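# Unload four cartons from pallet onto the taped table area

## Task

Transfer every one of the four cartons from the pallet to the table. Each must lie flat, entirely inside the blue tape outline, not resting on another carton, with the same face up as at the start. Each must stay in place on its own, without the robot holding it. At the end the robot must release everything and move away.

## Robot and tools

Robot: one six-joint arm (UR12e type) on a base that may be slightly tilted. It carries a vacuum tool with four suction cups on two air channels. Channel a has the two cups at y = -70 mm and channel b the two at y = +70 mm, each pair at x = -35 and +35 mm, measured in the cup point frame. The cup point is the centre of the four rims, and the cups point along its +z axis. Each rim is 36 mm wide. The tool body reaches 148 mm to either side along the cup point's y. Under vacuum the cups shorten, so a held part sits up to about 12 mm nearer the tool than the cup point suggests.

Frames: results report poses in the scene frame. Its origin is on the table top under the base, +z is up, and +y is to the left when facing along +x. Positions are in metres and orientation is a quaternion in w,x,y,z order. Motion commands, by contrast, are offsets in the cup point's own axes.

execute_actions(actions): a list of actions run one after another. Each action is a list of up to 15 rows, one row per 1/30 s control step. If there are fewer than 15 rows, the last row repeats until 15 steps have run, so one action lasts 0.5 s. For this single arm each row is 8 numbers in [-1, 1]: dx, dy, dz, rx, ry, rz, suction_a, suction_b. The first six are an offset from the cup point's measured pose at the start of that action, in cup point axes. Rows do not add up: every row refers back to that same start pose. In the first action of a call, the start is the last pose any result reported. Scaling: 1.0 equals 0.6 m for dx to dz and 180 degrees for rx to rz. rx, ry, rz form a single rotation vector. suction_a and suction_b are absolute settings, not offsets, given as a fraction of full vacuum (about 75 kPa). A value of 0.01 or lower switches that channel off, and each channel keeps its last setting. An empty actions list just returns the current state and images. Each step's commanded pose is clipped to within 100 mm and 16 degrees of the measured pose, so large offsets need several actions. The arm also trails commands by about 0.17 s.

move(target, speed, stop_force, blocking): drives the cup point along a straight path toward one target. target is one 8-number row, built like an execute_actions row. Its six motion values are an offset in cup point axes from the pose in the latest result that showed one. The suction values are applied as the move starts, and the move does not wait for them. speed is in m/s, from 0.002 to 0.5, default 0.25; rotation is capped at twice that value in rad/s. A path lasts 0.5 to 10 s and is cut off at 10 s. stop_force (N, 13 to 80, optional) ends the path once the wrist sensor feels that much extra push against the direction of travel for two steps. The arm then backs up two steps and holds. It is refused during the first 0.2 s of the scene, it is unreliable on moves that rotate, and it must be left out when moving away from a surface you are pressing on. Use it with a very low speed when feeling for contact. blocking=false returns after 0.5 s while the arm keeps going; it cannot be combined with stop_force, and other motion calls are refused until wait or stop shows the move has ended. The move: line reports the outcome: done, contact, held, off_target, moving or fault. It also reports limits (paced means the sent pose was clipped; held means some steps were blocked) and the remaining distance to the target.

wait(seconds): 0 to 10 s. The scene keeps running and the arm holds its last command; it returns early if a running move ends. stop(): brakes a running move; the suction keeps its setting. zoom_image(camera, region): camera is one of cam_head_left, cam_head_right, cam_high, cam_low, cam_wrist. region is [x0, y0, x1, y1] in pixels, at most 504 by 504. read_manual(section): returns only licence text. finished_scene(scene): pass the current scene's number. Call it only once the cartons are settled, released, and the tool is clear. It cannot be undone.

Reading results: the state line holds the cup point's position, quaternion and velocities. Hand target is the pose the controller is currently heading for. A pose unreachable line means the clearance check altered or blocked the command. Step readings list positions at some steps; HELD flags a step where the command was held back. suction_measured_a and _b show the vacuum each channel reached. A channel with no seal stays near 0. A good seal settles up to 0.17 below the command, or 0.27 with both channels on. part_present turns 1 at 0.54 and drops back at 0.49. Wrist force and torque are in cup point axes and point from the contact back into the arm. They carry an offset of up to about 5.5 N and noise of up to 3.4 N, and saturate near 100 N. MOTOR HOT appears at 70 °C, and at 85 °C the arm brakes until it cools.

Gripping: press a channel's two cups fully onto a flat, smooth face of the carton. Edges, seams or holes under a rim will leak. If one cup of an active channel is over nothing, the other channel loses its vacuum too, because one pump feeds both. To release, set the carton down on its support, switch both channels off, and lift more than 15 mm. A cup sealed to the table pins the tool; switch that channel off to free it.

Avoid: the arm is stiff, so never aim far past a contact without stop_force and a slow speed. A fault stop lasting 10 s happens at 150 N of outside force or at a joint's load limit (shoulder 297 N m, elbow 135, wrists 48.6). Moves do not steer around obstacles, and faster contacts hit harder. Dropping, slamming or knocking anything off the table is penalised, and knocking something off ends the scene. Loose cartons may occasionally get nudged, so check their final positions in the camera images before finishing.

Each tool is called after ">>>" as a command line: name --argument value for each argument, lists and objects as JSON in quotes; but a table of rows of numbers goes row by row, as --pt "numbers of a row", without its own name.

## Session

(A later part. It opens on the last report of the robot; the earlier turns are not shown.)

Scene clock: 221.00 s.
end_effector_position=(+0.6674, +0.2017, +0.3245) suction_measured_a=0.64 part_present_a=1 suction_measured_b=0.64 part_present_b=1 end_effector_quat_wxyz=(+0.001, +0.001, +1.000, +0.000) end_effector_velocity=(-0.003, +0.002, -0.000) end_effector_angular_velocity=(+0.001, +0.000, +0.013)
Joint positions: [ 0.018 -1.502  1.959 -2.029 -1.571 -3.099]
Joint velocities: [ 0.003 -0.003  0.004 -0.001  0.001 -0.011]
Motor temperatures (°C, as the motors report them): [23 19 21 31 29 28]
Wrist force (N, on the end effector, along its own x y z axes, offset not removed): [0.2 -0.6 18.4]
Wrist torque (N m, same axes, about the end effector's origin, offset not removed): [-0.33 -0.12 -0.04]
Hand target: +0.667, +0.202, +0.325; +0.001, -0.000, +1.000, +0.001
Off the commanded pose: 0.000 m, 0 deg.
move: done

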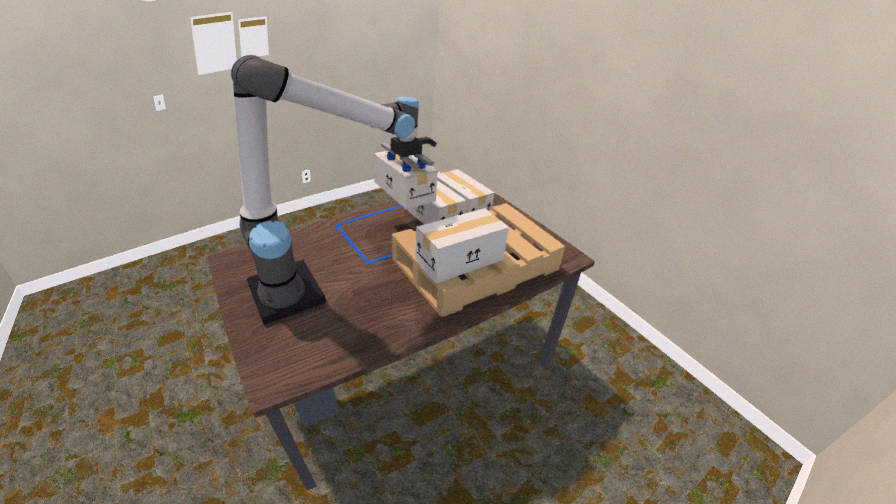

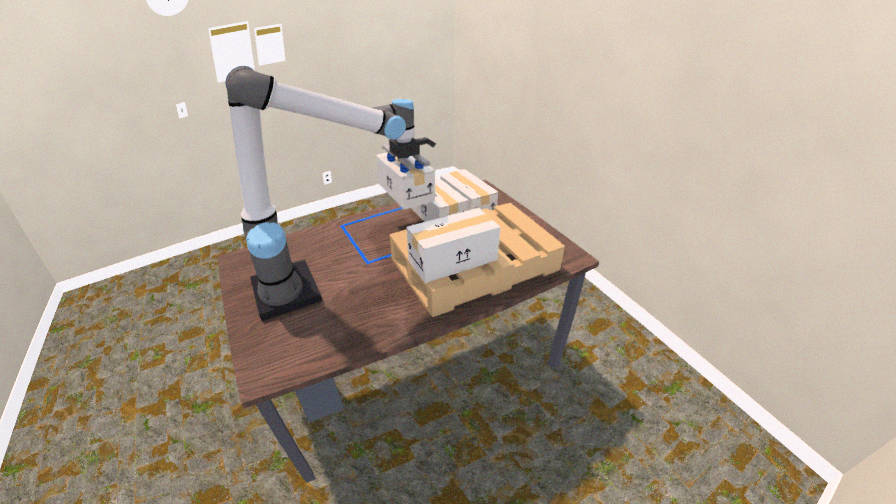

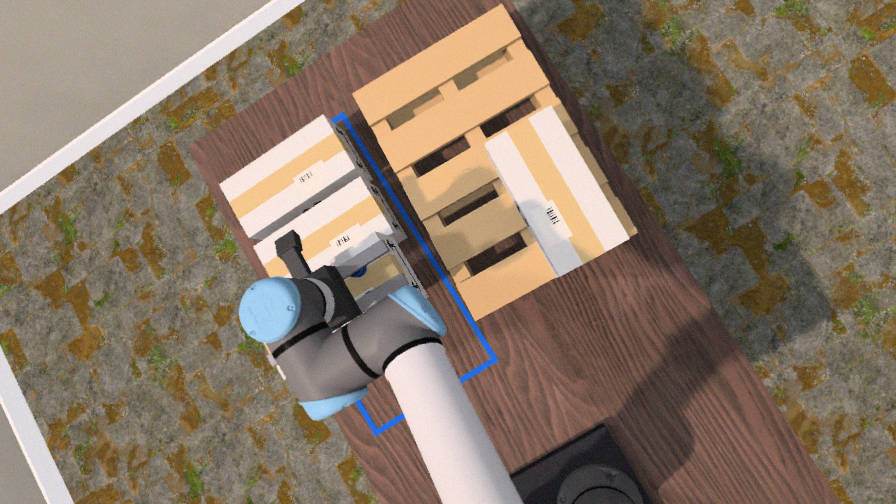

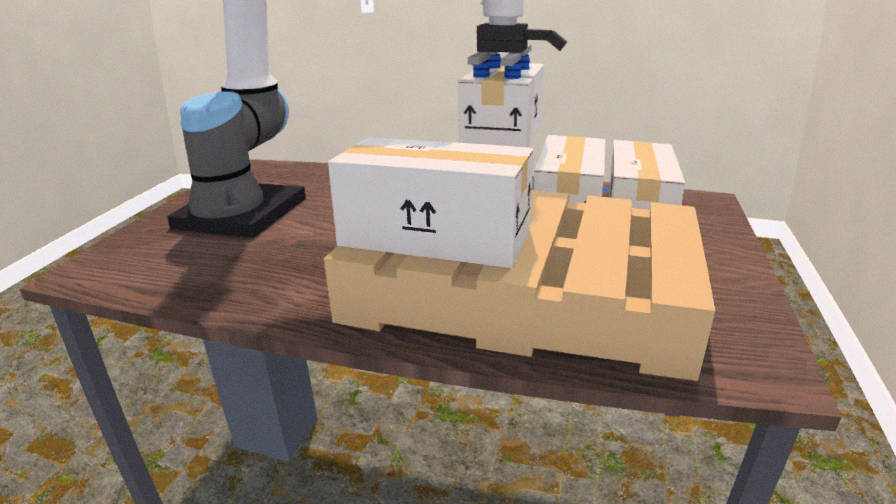

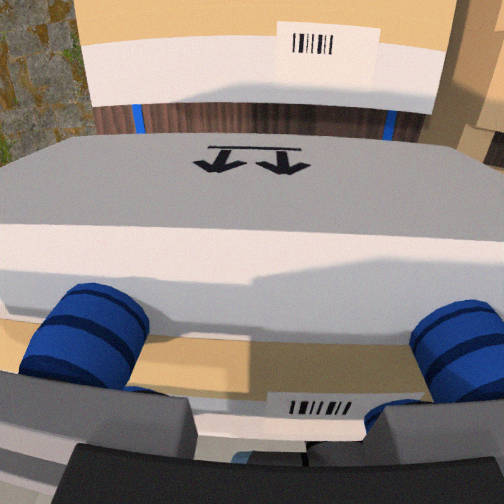

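>>> move --target '[0,0,0.295,0,0,0,1,1]' --speed 0.25

>>> move --target '[0,0,0.05,0,0,0,1,1]' --speed 0.012 --stop_force 15

>>> execute_actions --actions '[[[0,0,-0.002,0,0,0,0,0]]]'

>>> move --target '[0,0,-0.2,0,0,0,0,0]' --speed 0.4

>>> move --target '[0.07,-0.773,-0.09,0,0,0.516,0,0]' --speed 0.5

Scene clock: 229.73 s.
end_effector_position=(+0.6675, +0.2017, +0.1480) suction_measured_a=0.64 part_present_a=1 suction_measured_b=0.64 part_present_b=1 end_effector_quat_wxyz=(+0.001, +0.001, +1.000, +0.000) end_effector_velocity=(+0.000, +0.000, -0.003) end_effector_angular_velocity=(+0.000, -0.001, +0.000)
Joint positions: [ 0.018 -1.313  2.112 -2.371 -1.571 -3.099]
Joint velocities: [ 0.     0.004  0.001 -0.006  0.     0.   ]
Motor temperatures (°C, as the motors report them): [23 19 21 31 29 28]
Wrist force (N, on the end effector, along its own x y z axes, offset not removed): [1.4 -3.1 21.3]
Wrist torque (N m, same axes, about the end effector's origin, offset not removed): [-0.65 -0.26 0.16]
Hand target: +0.668, +0.202, +0.148; +0.001, +0.001, +1.000, +0.000
Off the commanded pose: 0.001 m, 0 deg.
move: done

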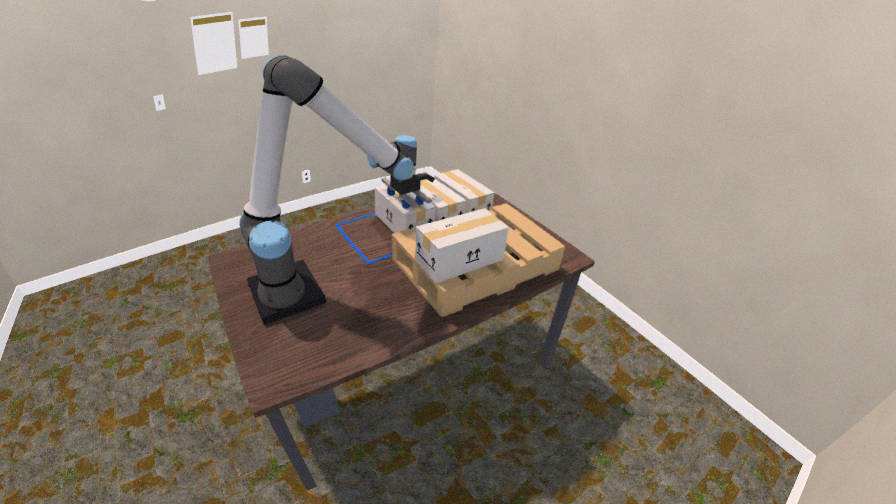

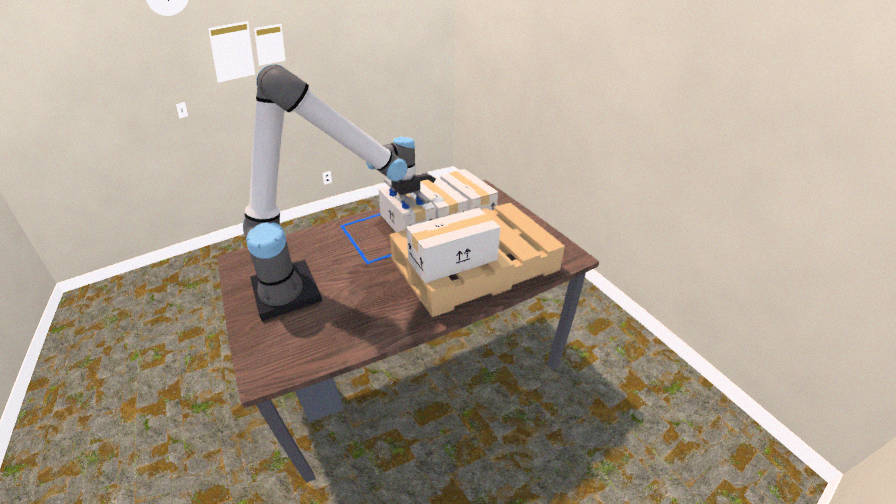

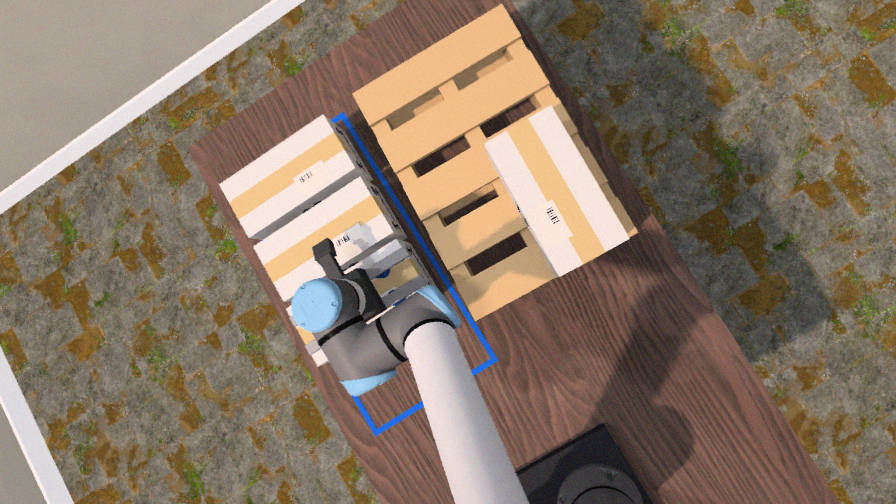

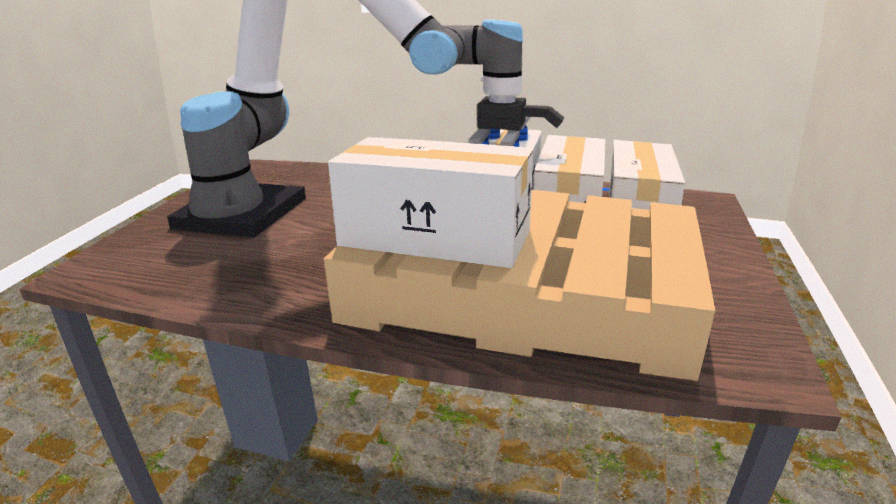

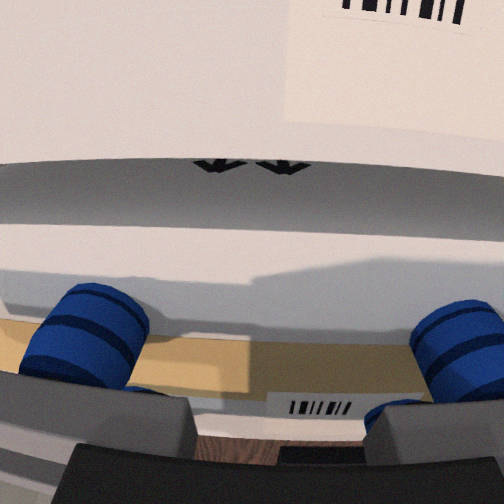

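Scene clock: 231.10 s.
end_effector_position=(+0.6676, +0.2018, +0.1364) suction_measured_a=0.64 part_present_a=1 suction_measured_b=0.64 part_present_b=1 end_effector_quat_wxyz=(+0.001, +0.001, +1.000, +0.000) end_effector_velocity=(-0.001, -0.001, +0.002) end_effector_angular_velocity=(+0.000, +0.004, -0.002)
Joint positions: [ 0.018 -1.297  2.118 -2.394 -1.571 -3.099]
Joint velocities: [-0.002 -0.003 -0.001  0.008  0.    -0.   ]
Motor temperatures (°C, as the motors report them): [23 19 21 31 29 28]
Wrist force (N, on the end effector, along its own x y z axes, offset not removed): [-10.1 5.8 -35.9]
Wrist torque (N m, same axes, about the end effector's origin, offset not removed): [2.31 0.57 0.07]
Hand target: +0.668, +0.202, +0.137; +0.001, +0.001, +1.000, +0.000
Off the commanded pose: 0.018 m, 0 deg.
move: contact

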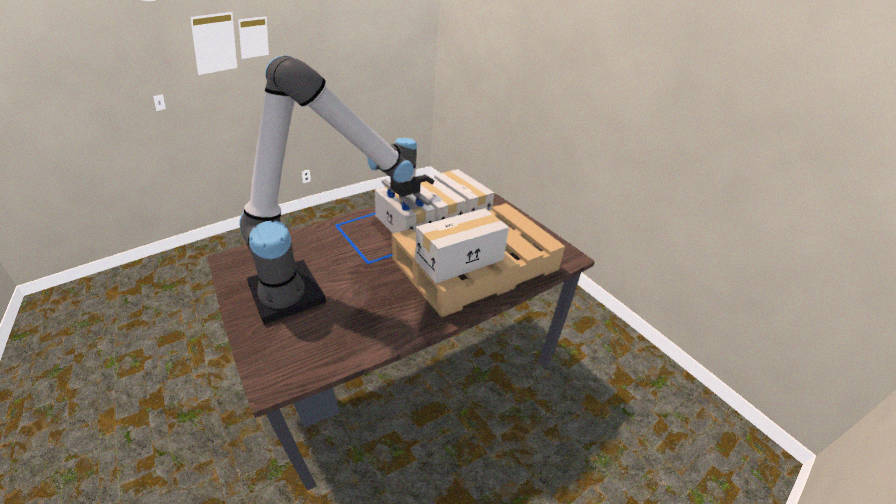

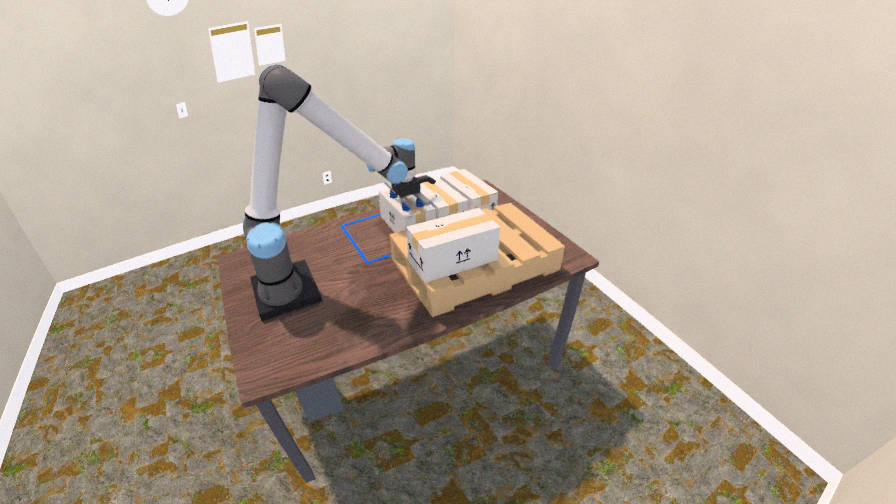

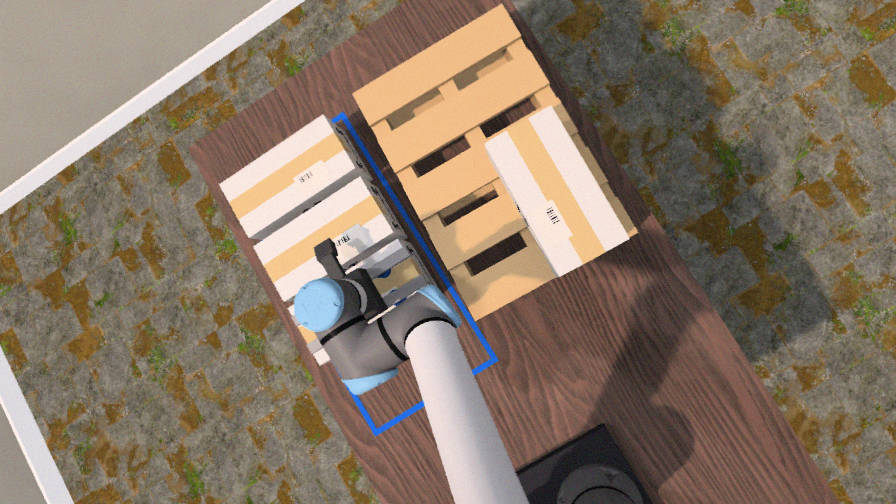

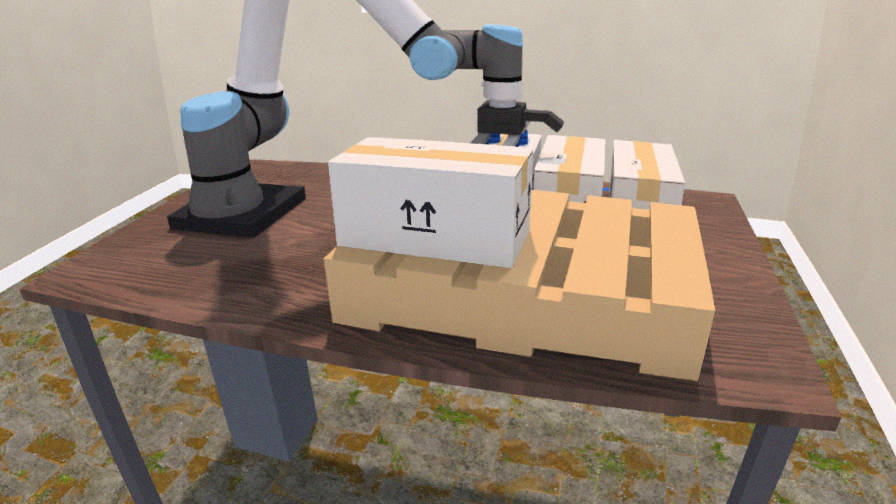

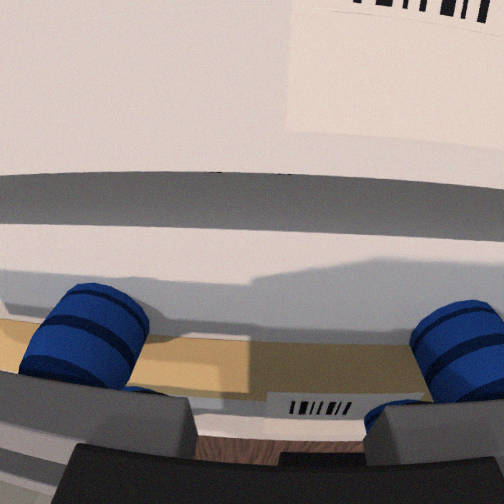

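Scene clock: 231.60 s.
end_effector_position=(+0.6676, +0.2018, +0.1376) suction_measured_a=0.01 part_present_a=0 suction_measured_b=0.01 part_present_b=0 end_effector_quat_wxyz=(+0.001, +0.001, +1.000, +0.000) end_effector_velocity=(+0.001, +0.000, +0.001) end_effector_angular_velocity=(-0.000, -0.002, +0.001)
Joint positions: [ 0.018 -1.298  2.118 -2.392 -1.571 -3.099]
Joint velocities: [ 0.001 -0.001 -0.001  0.    -0.     0.   ]
Motor temperatures (°C, as the motors report them): [23 19 21 31 29 28]
Wrist force (N, on the end effector, along its own x y z axes, offset not removed): [3.7 0.6 -45.9]
Wrist torque (N m, same axes, about the end effector's origin, offset not removed): [0.11 -0.65 0.16]
Hand target: +0.668, +0.202, +0.138; +0.001, +0.001, +1.000, +0.000
Off the commanded pose: 0.000 m, 0 deg.
Step readings (end_effector_position):
0: (+0.6676, +0.2018, +0.1364)
1: (+0.6676, +0.2018, +0.1365)
2: (+0.6676, +0.2018, +0.1367)
4: (+0.6676, +0.2018, +0.1371)
8: (+0.6676, +0.2018, +0.1374)
15: end_effector_position above

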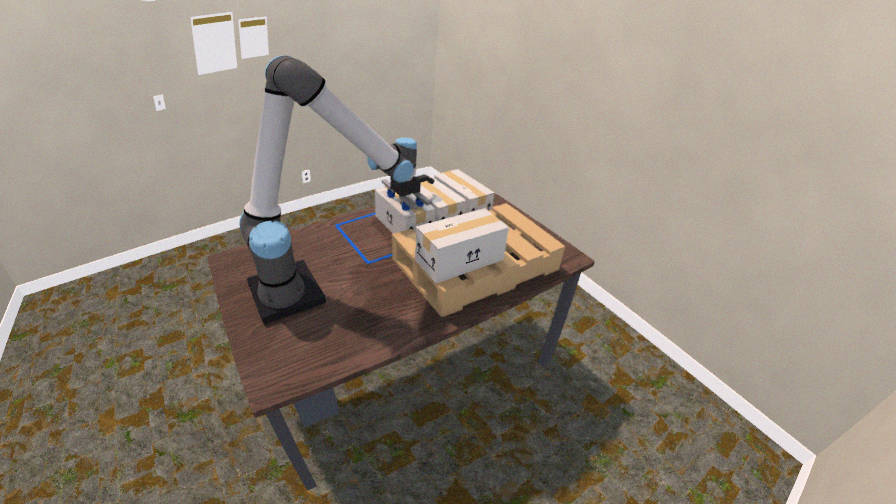

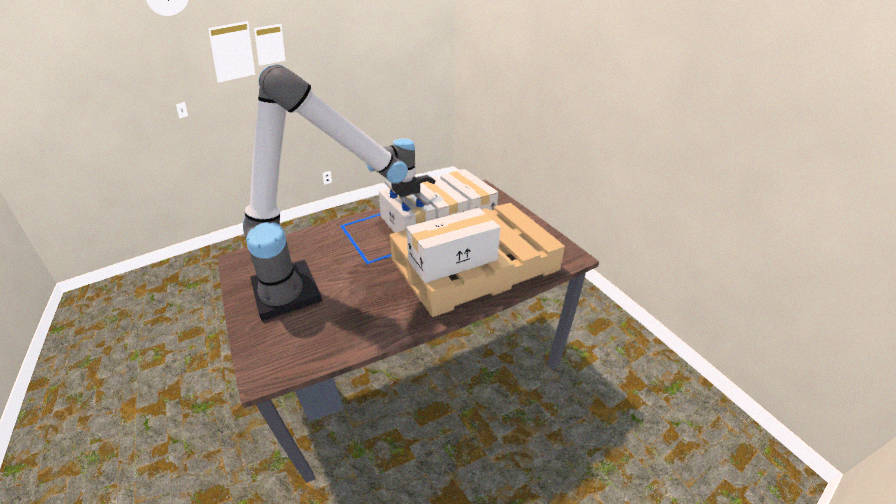

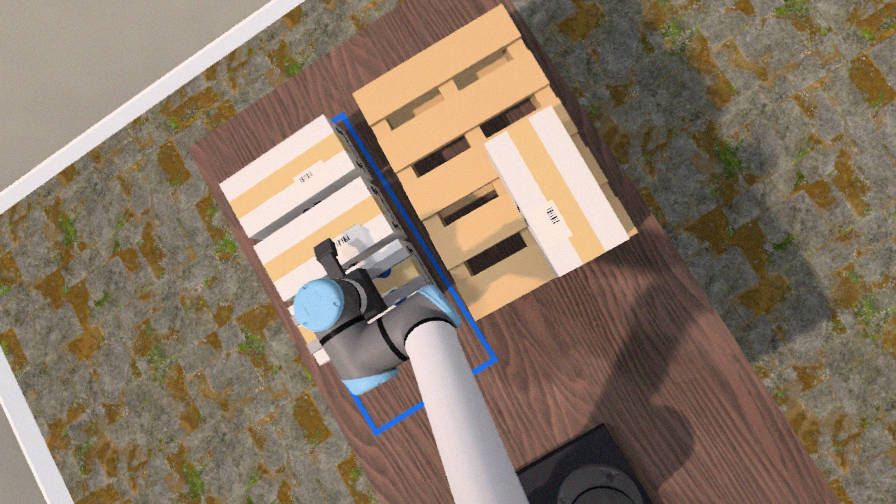

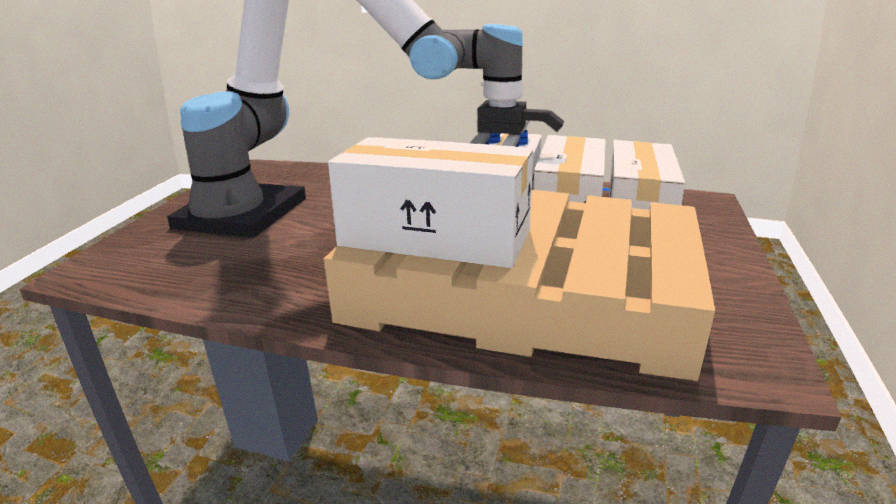

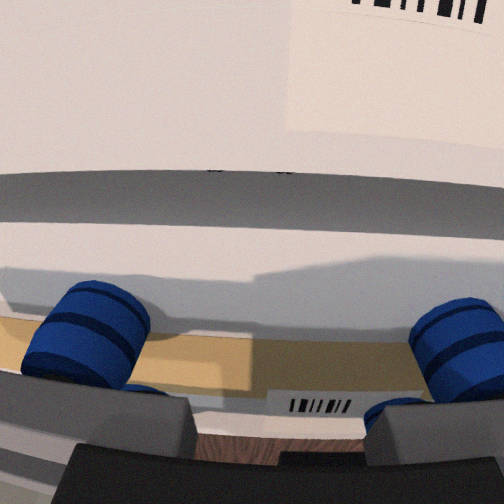

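Scene clock: 232.70 s.
end_effector_position=(+0.6674, +0.2017, +0.2572) suction_measured_a=0.01 part_present_a=0 suction_measured_b=0.01 part_present_b=0 end_effector_quat_wxyz=(+0.001, +0.001, +1.000, +0.000) end_effector_velocity=(+0.000, -0.000, +0.003) end_effector_angular_velocity=(-0.000, +0.000, -0.000)
Joint positions: [ 0.018 -1.442  2.027 -2.158 -1.571 -3.099]
Joint velocities: [-0.001 -0.003 -0.003  0.006 -0.    -0.   ]
Motor temperatures (°C, as the motors report them): [23 19 21 31 29 28]
Wrist force (N, on the end effector, along its own x y z axes, offset not removed): [1.1 -1.5 -3.0]
Wrist torque (N m, same axes, about the end effector's origin, offset not removed): [-0.21 -0.34 0.17]
Hand target: +0.667, +0.202, +0.257; +0.001, +0.001, +1.000, +0.000
Off the commanded pose: 0.000 m, 0 deg.
move: done

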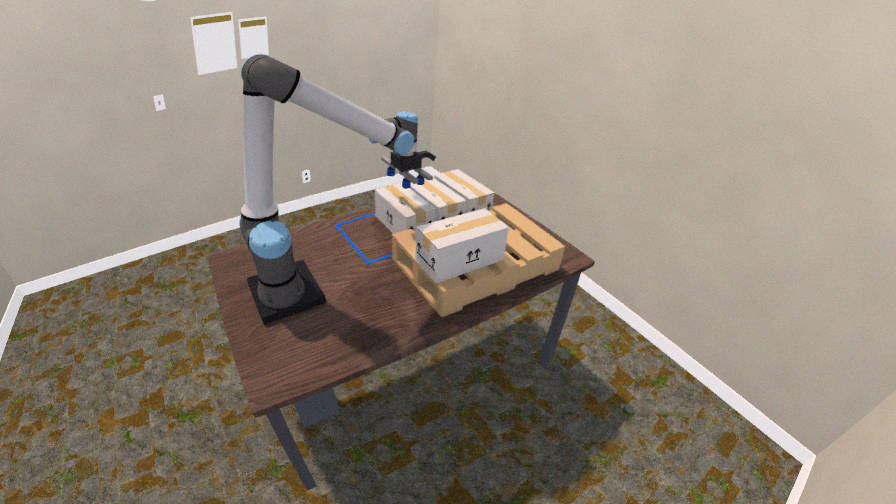

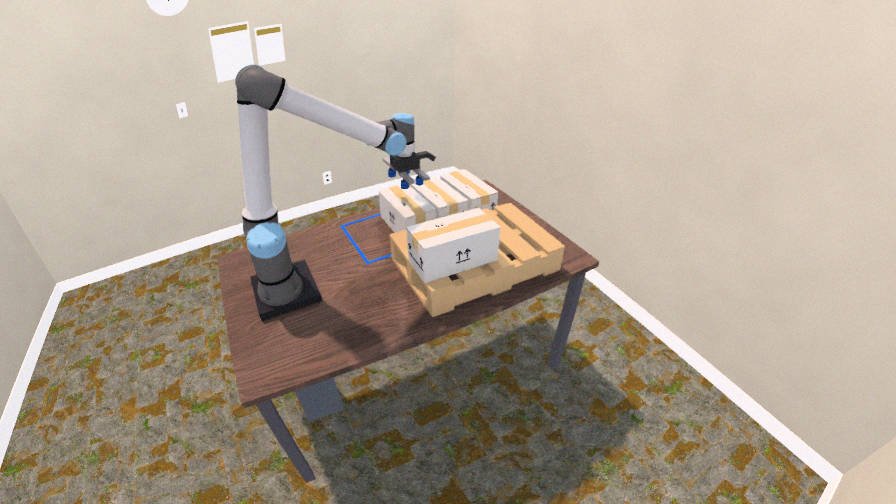

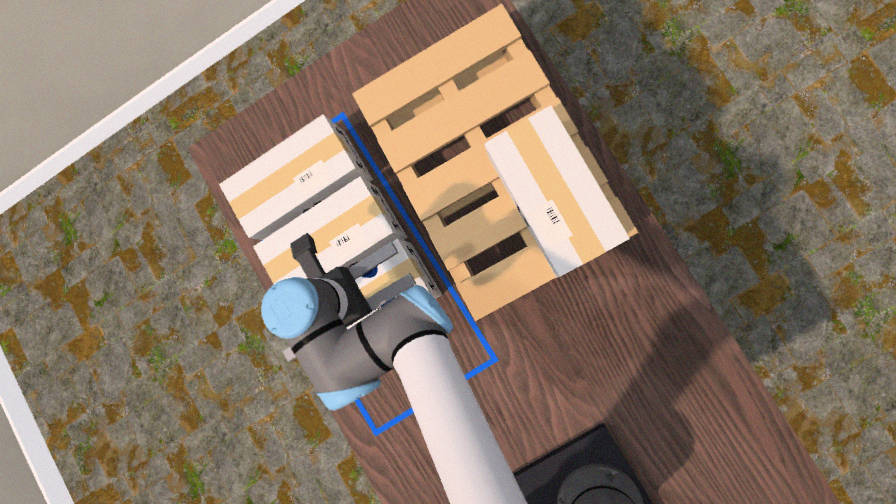

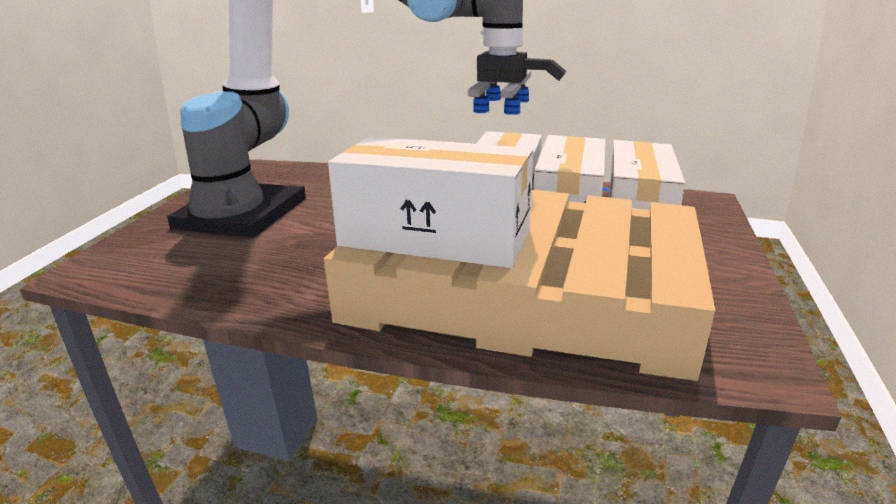

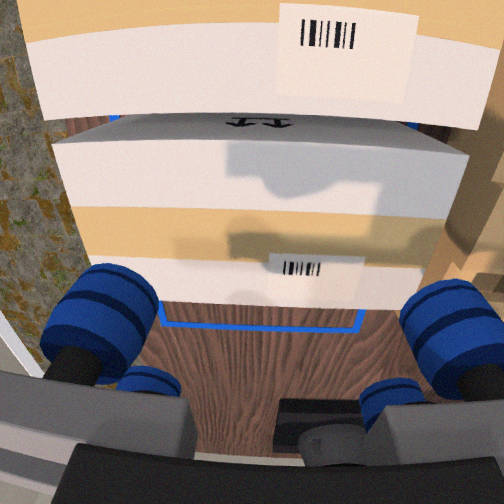

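Scene clock: 235.10 s.
end_effector_position=(+0.6247, -0.2615, +0.3107) suction_measured_a=0.01 part_present_a=0 suction_measured_b=0.01 part_present_b=0 end_effector_quat_wxyz=(+0.001, +0.725, +0.689, +0.001) end_effector_velocity=(+0.000, -0.002, +0.001) end_effector_angular_velocity=(+0.000, -0.001, -0.008)
Joint positions: [-0.68  -1.524  2.009 -2.057 -1.57  -2.176]
Joint velocities: [-0.003  0.001 -0.003  0.001  0.     0.005]
Motor temperatures (°C, as the motors report them): [23 19 21 31 29 28]
Wrist force (N, on the end effector, along its own x y z axes, offset not removed): [0.8 -2.1 -2.9]
Wrist torque (N m, same axes, about the end effector's origin, offset not removed): [-0.40 -0.15 0.04]
Hand target: +0.625, -0.262, +0.311; +0.001, +0.725, +0.689, +0.001
Off the commanded pose: 0.001 m, 0 deg.
move: done

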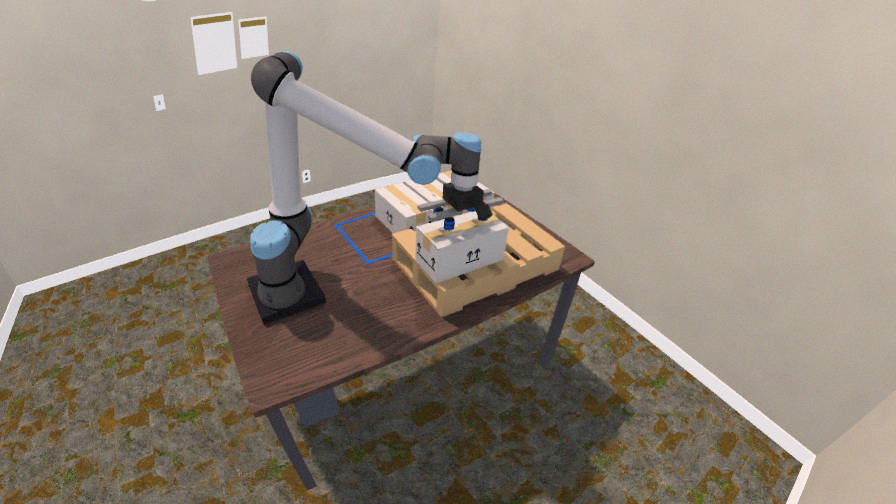

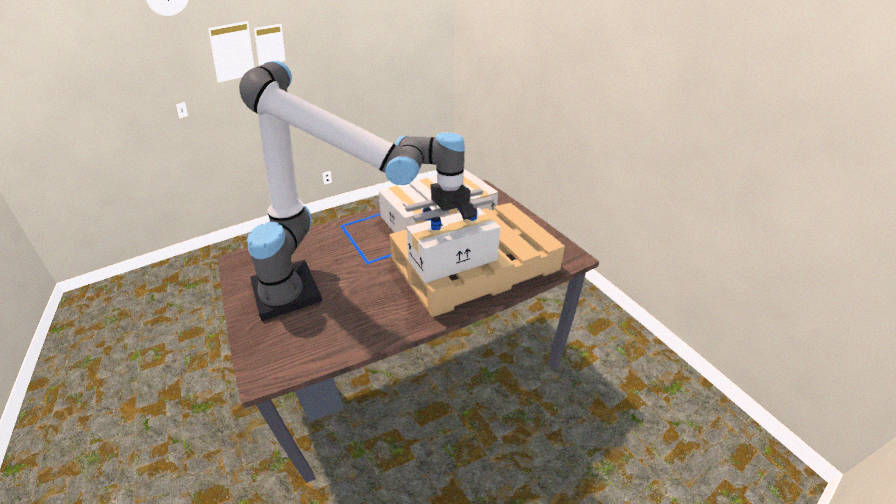

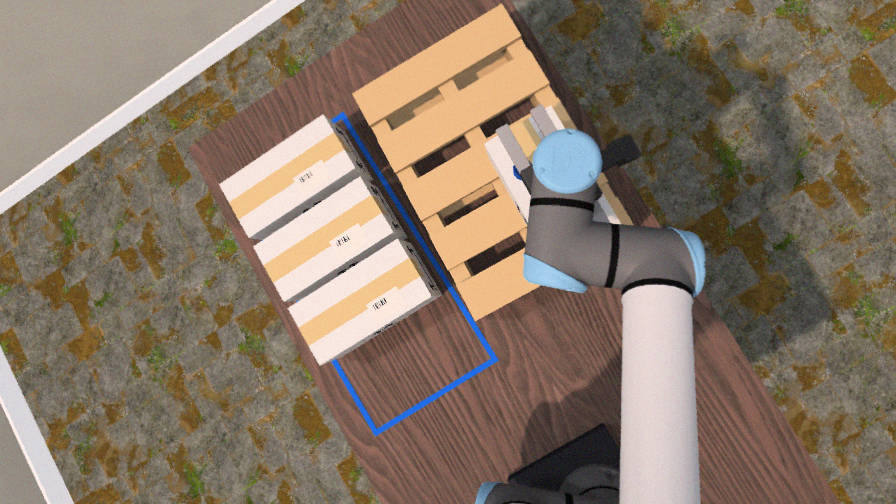

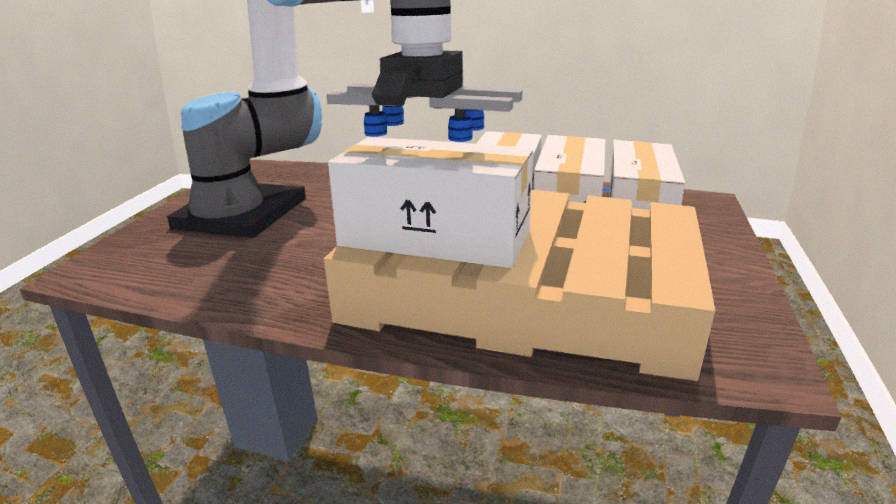

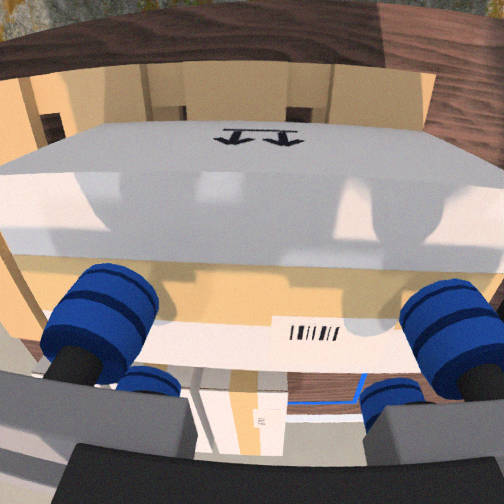

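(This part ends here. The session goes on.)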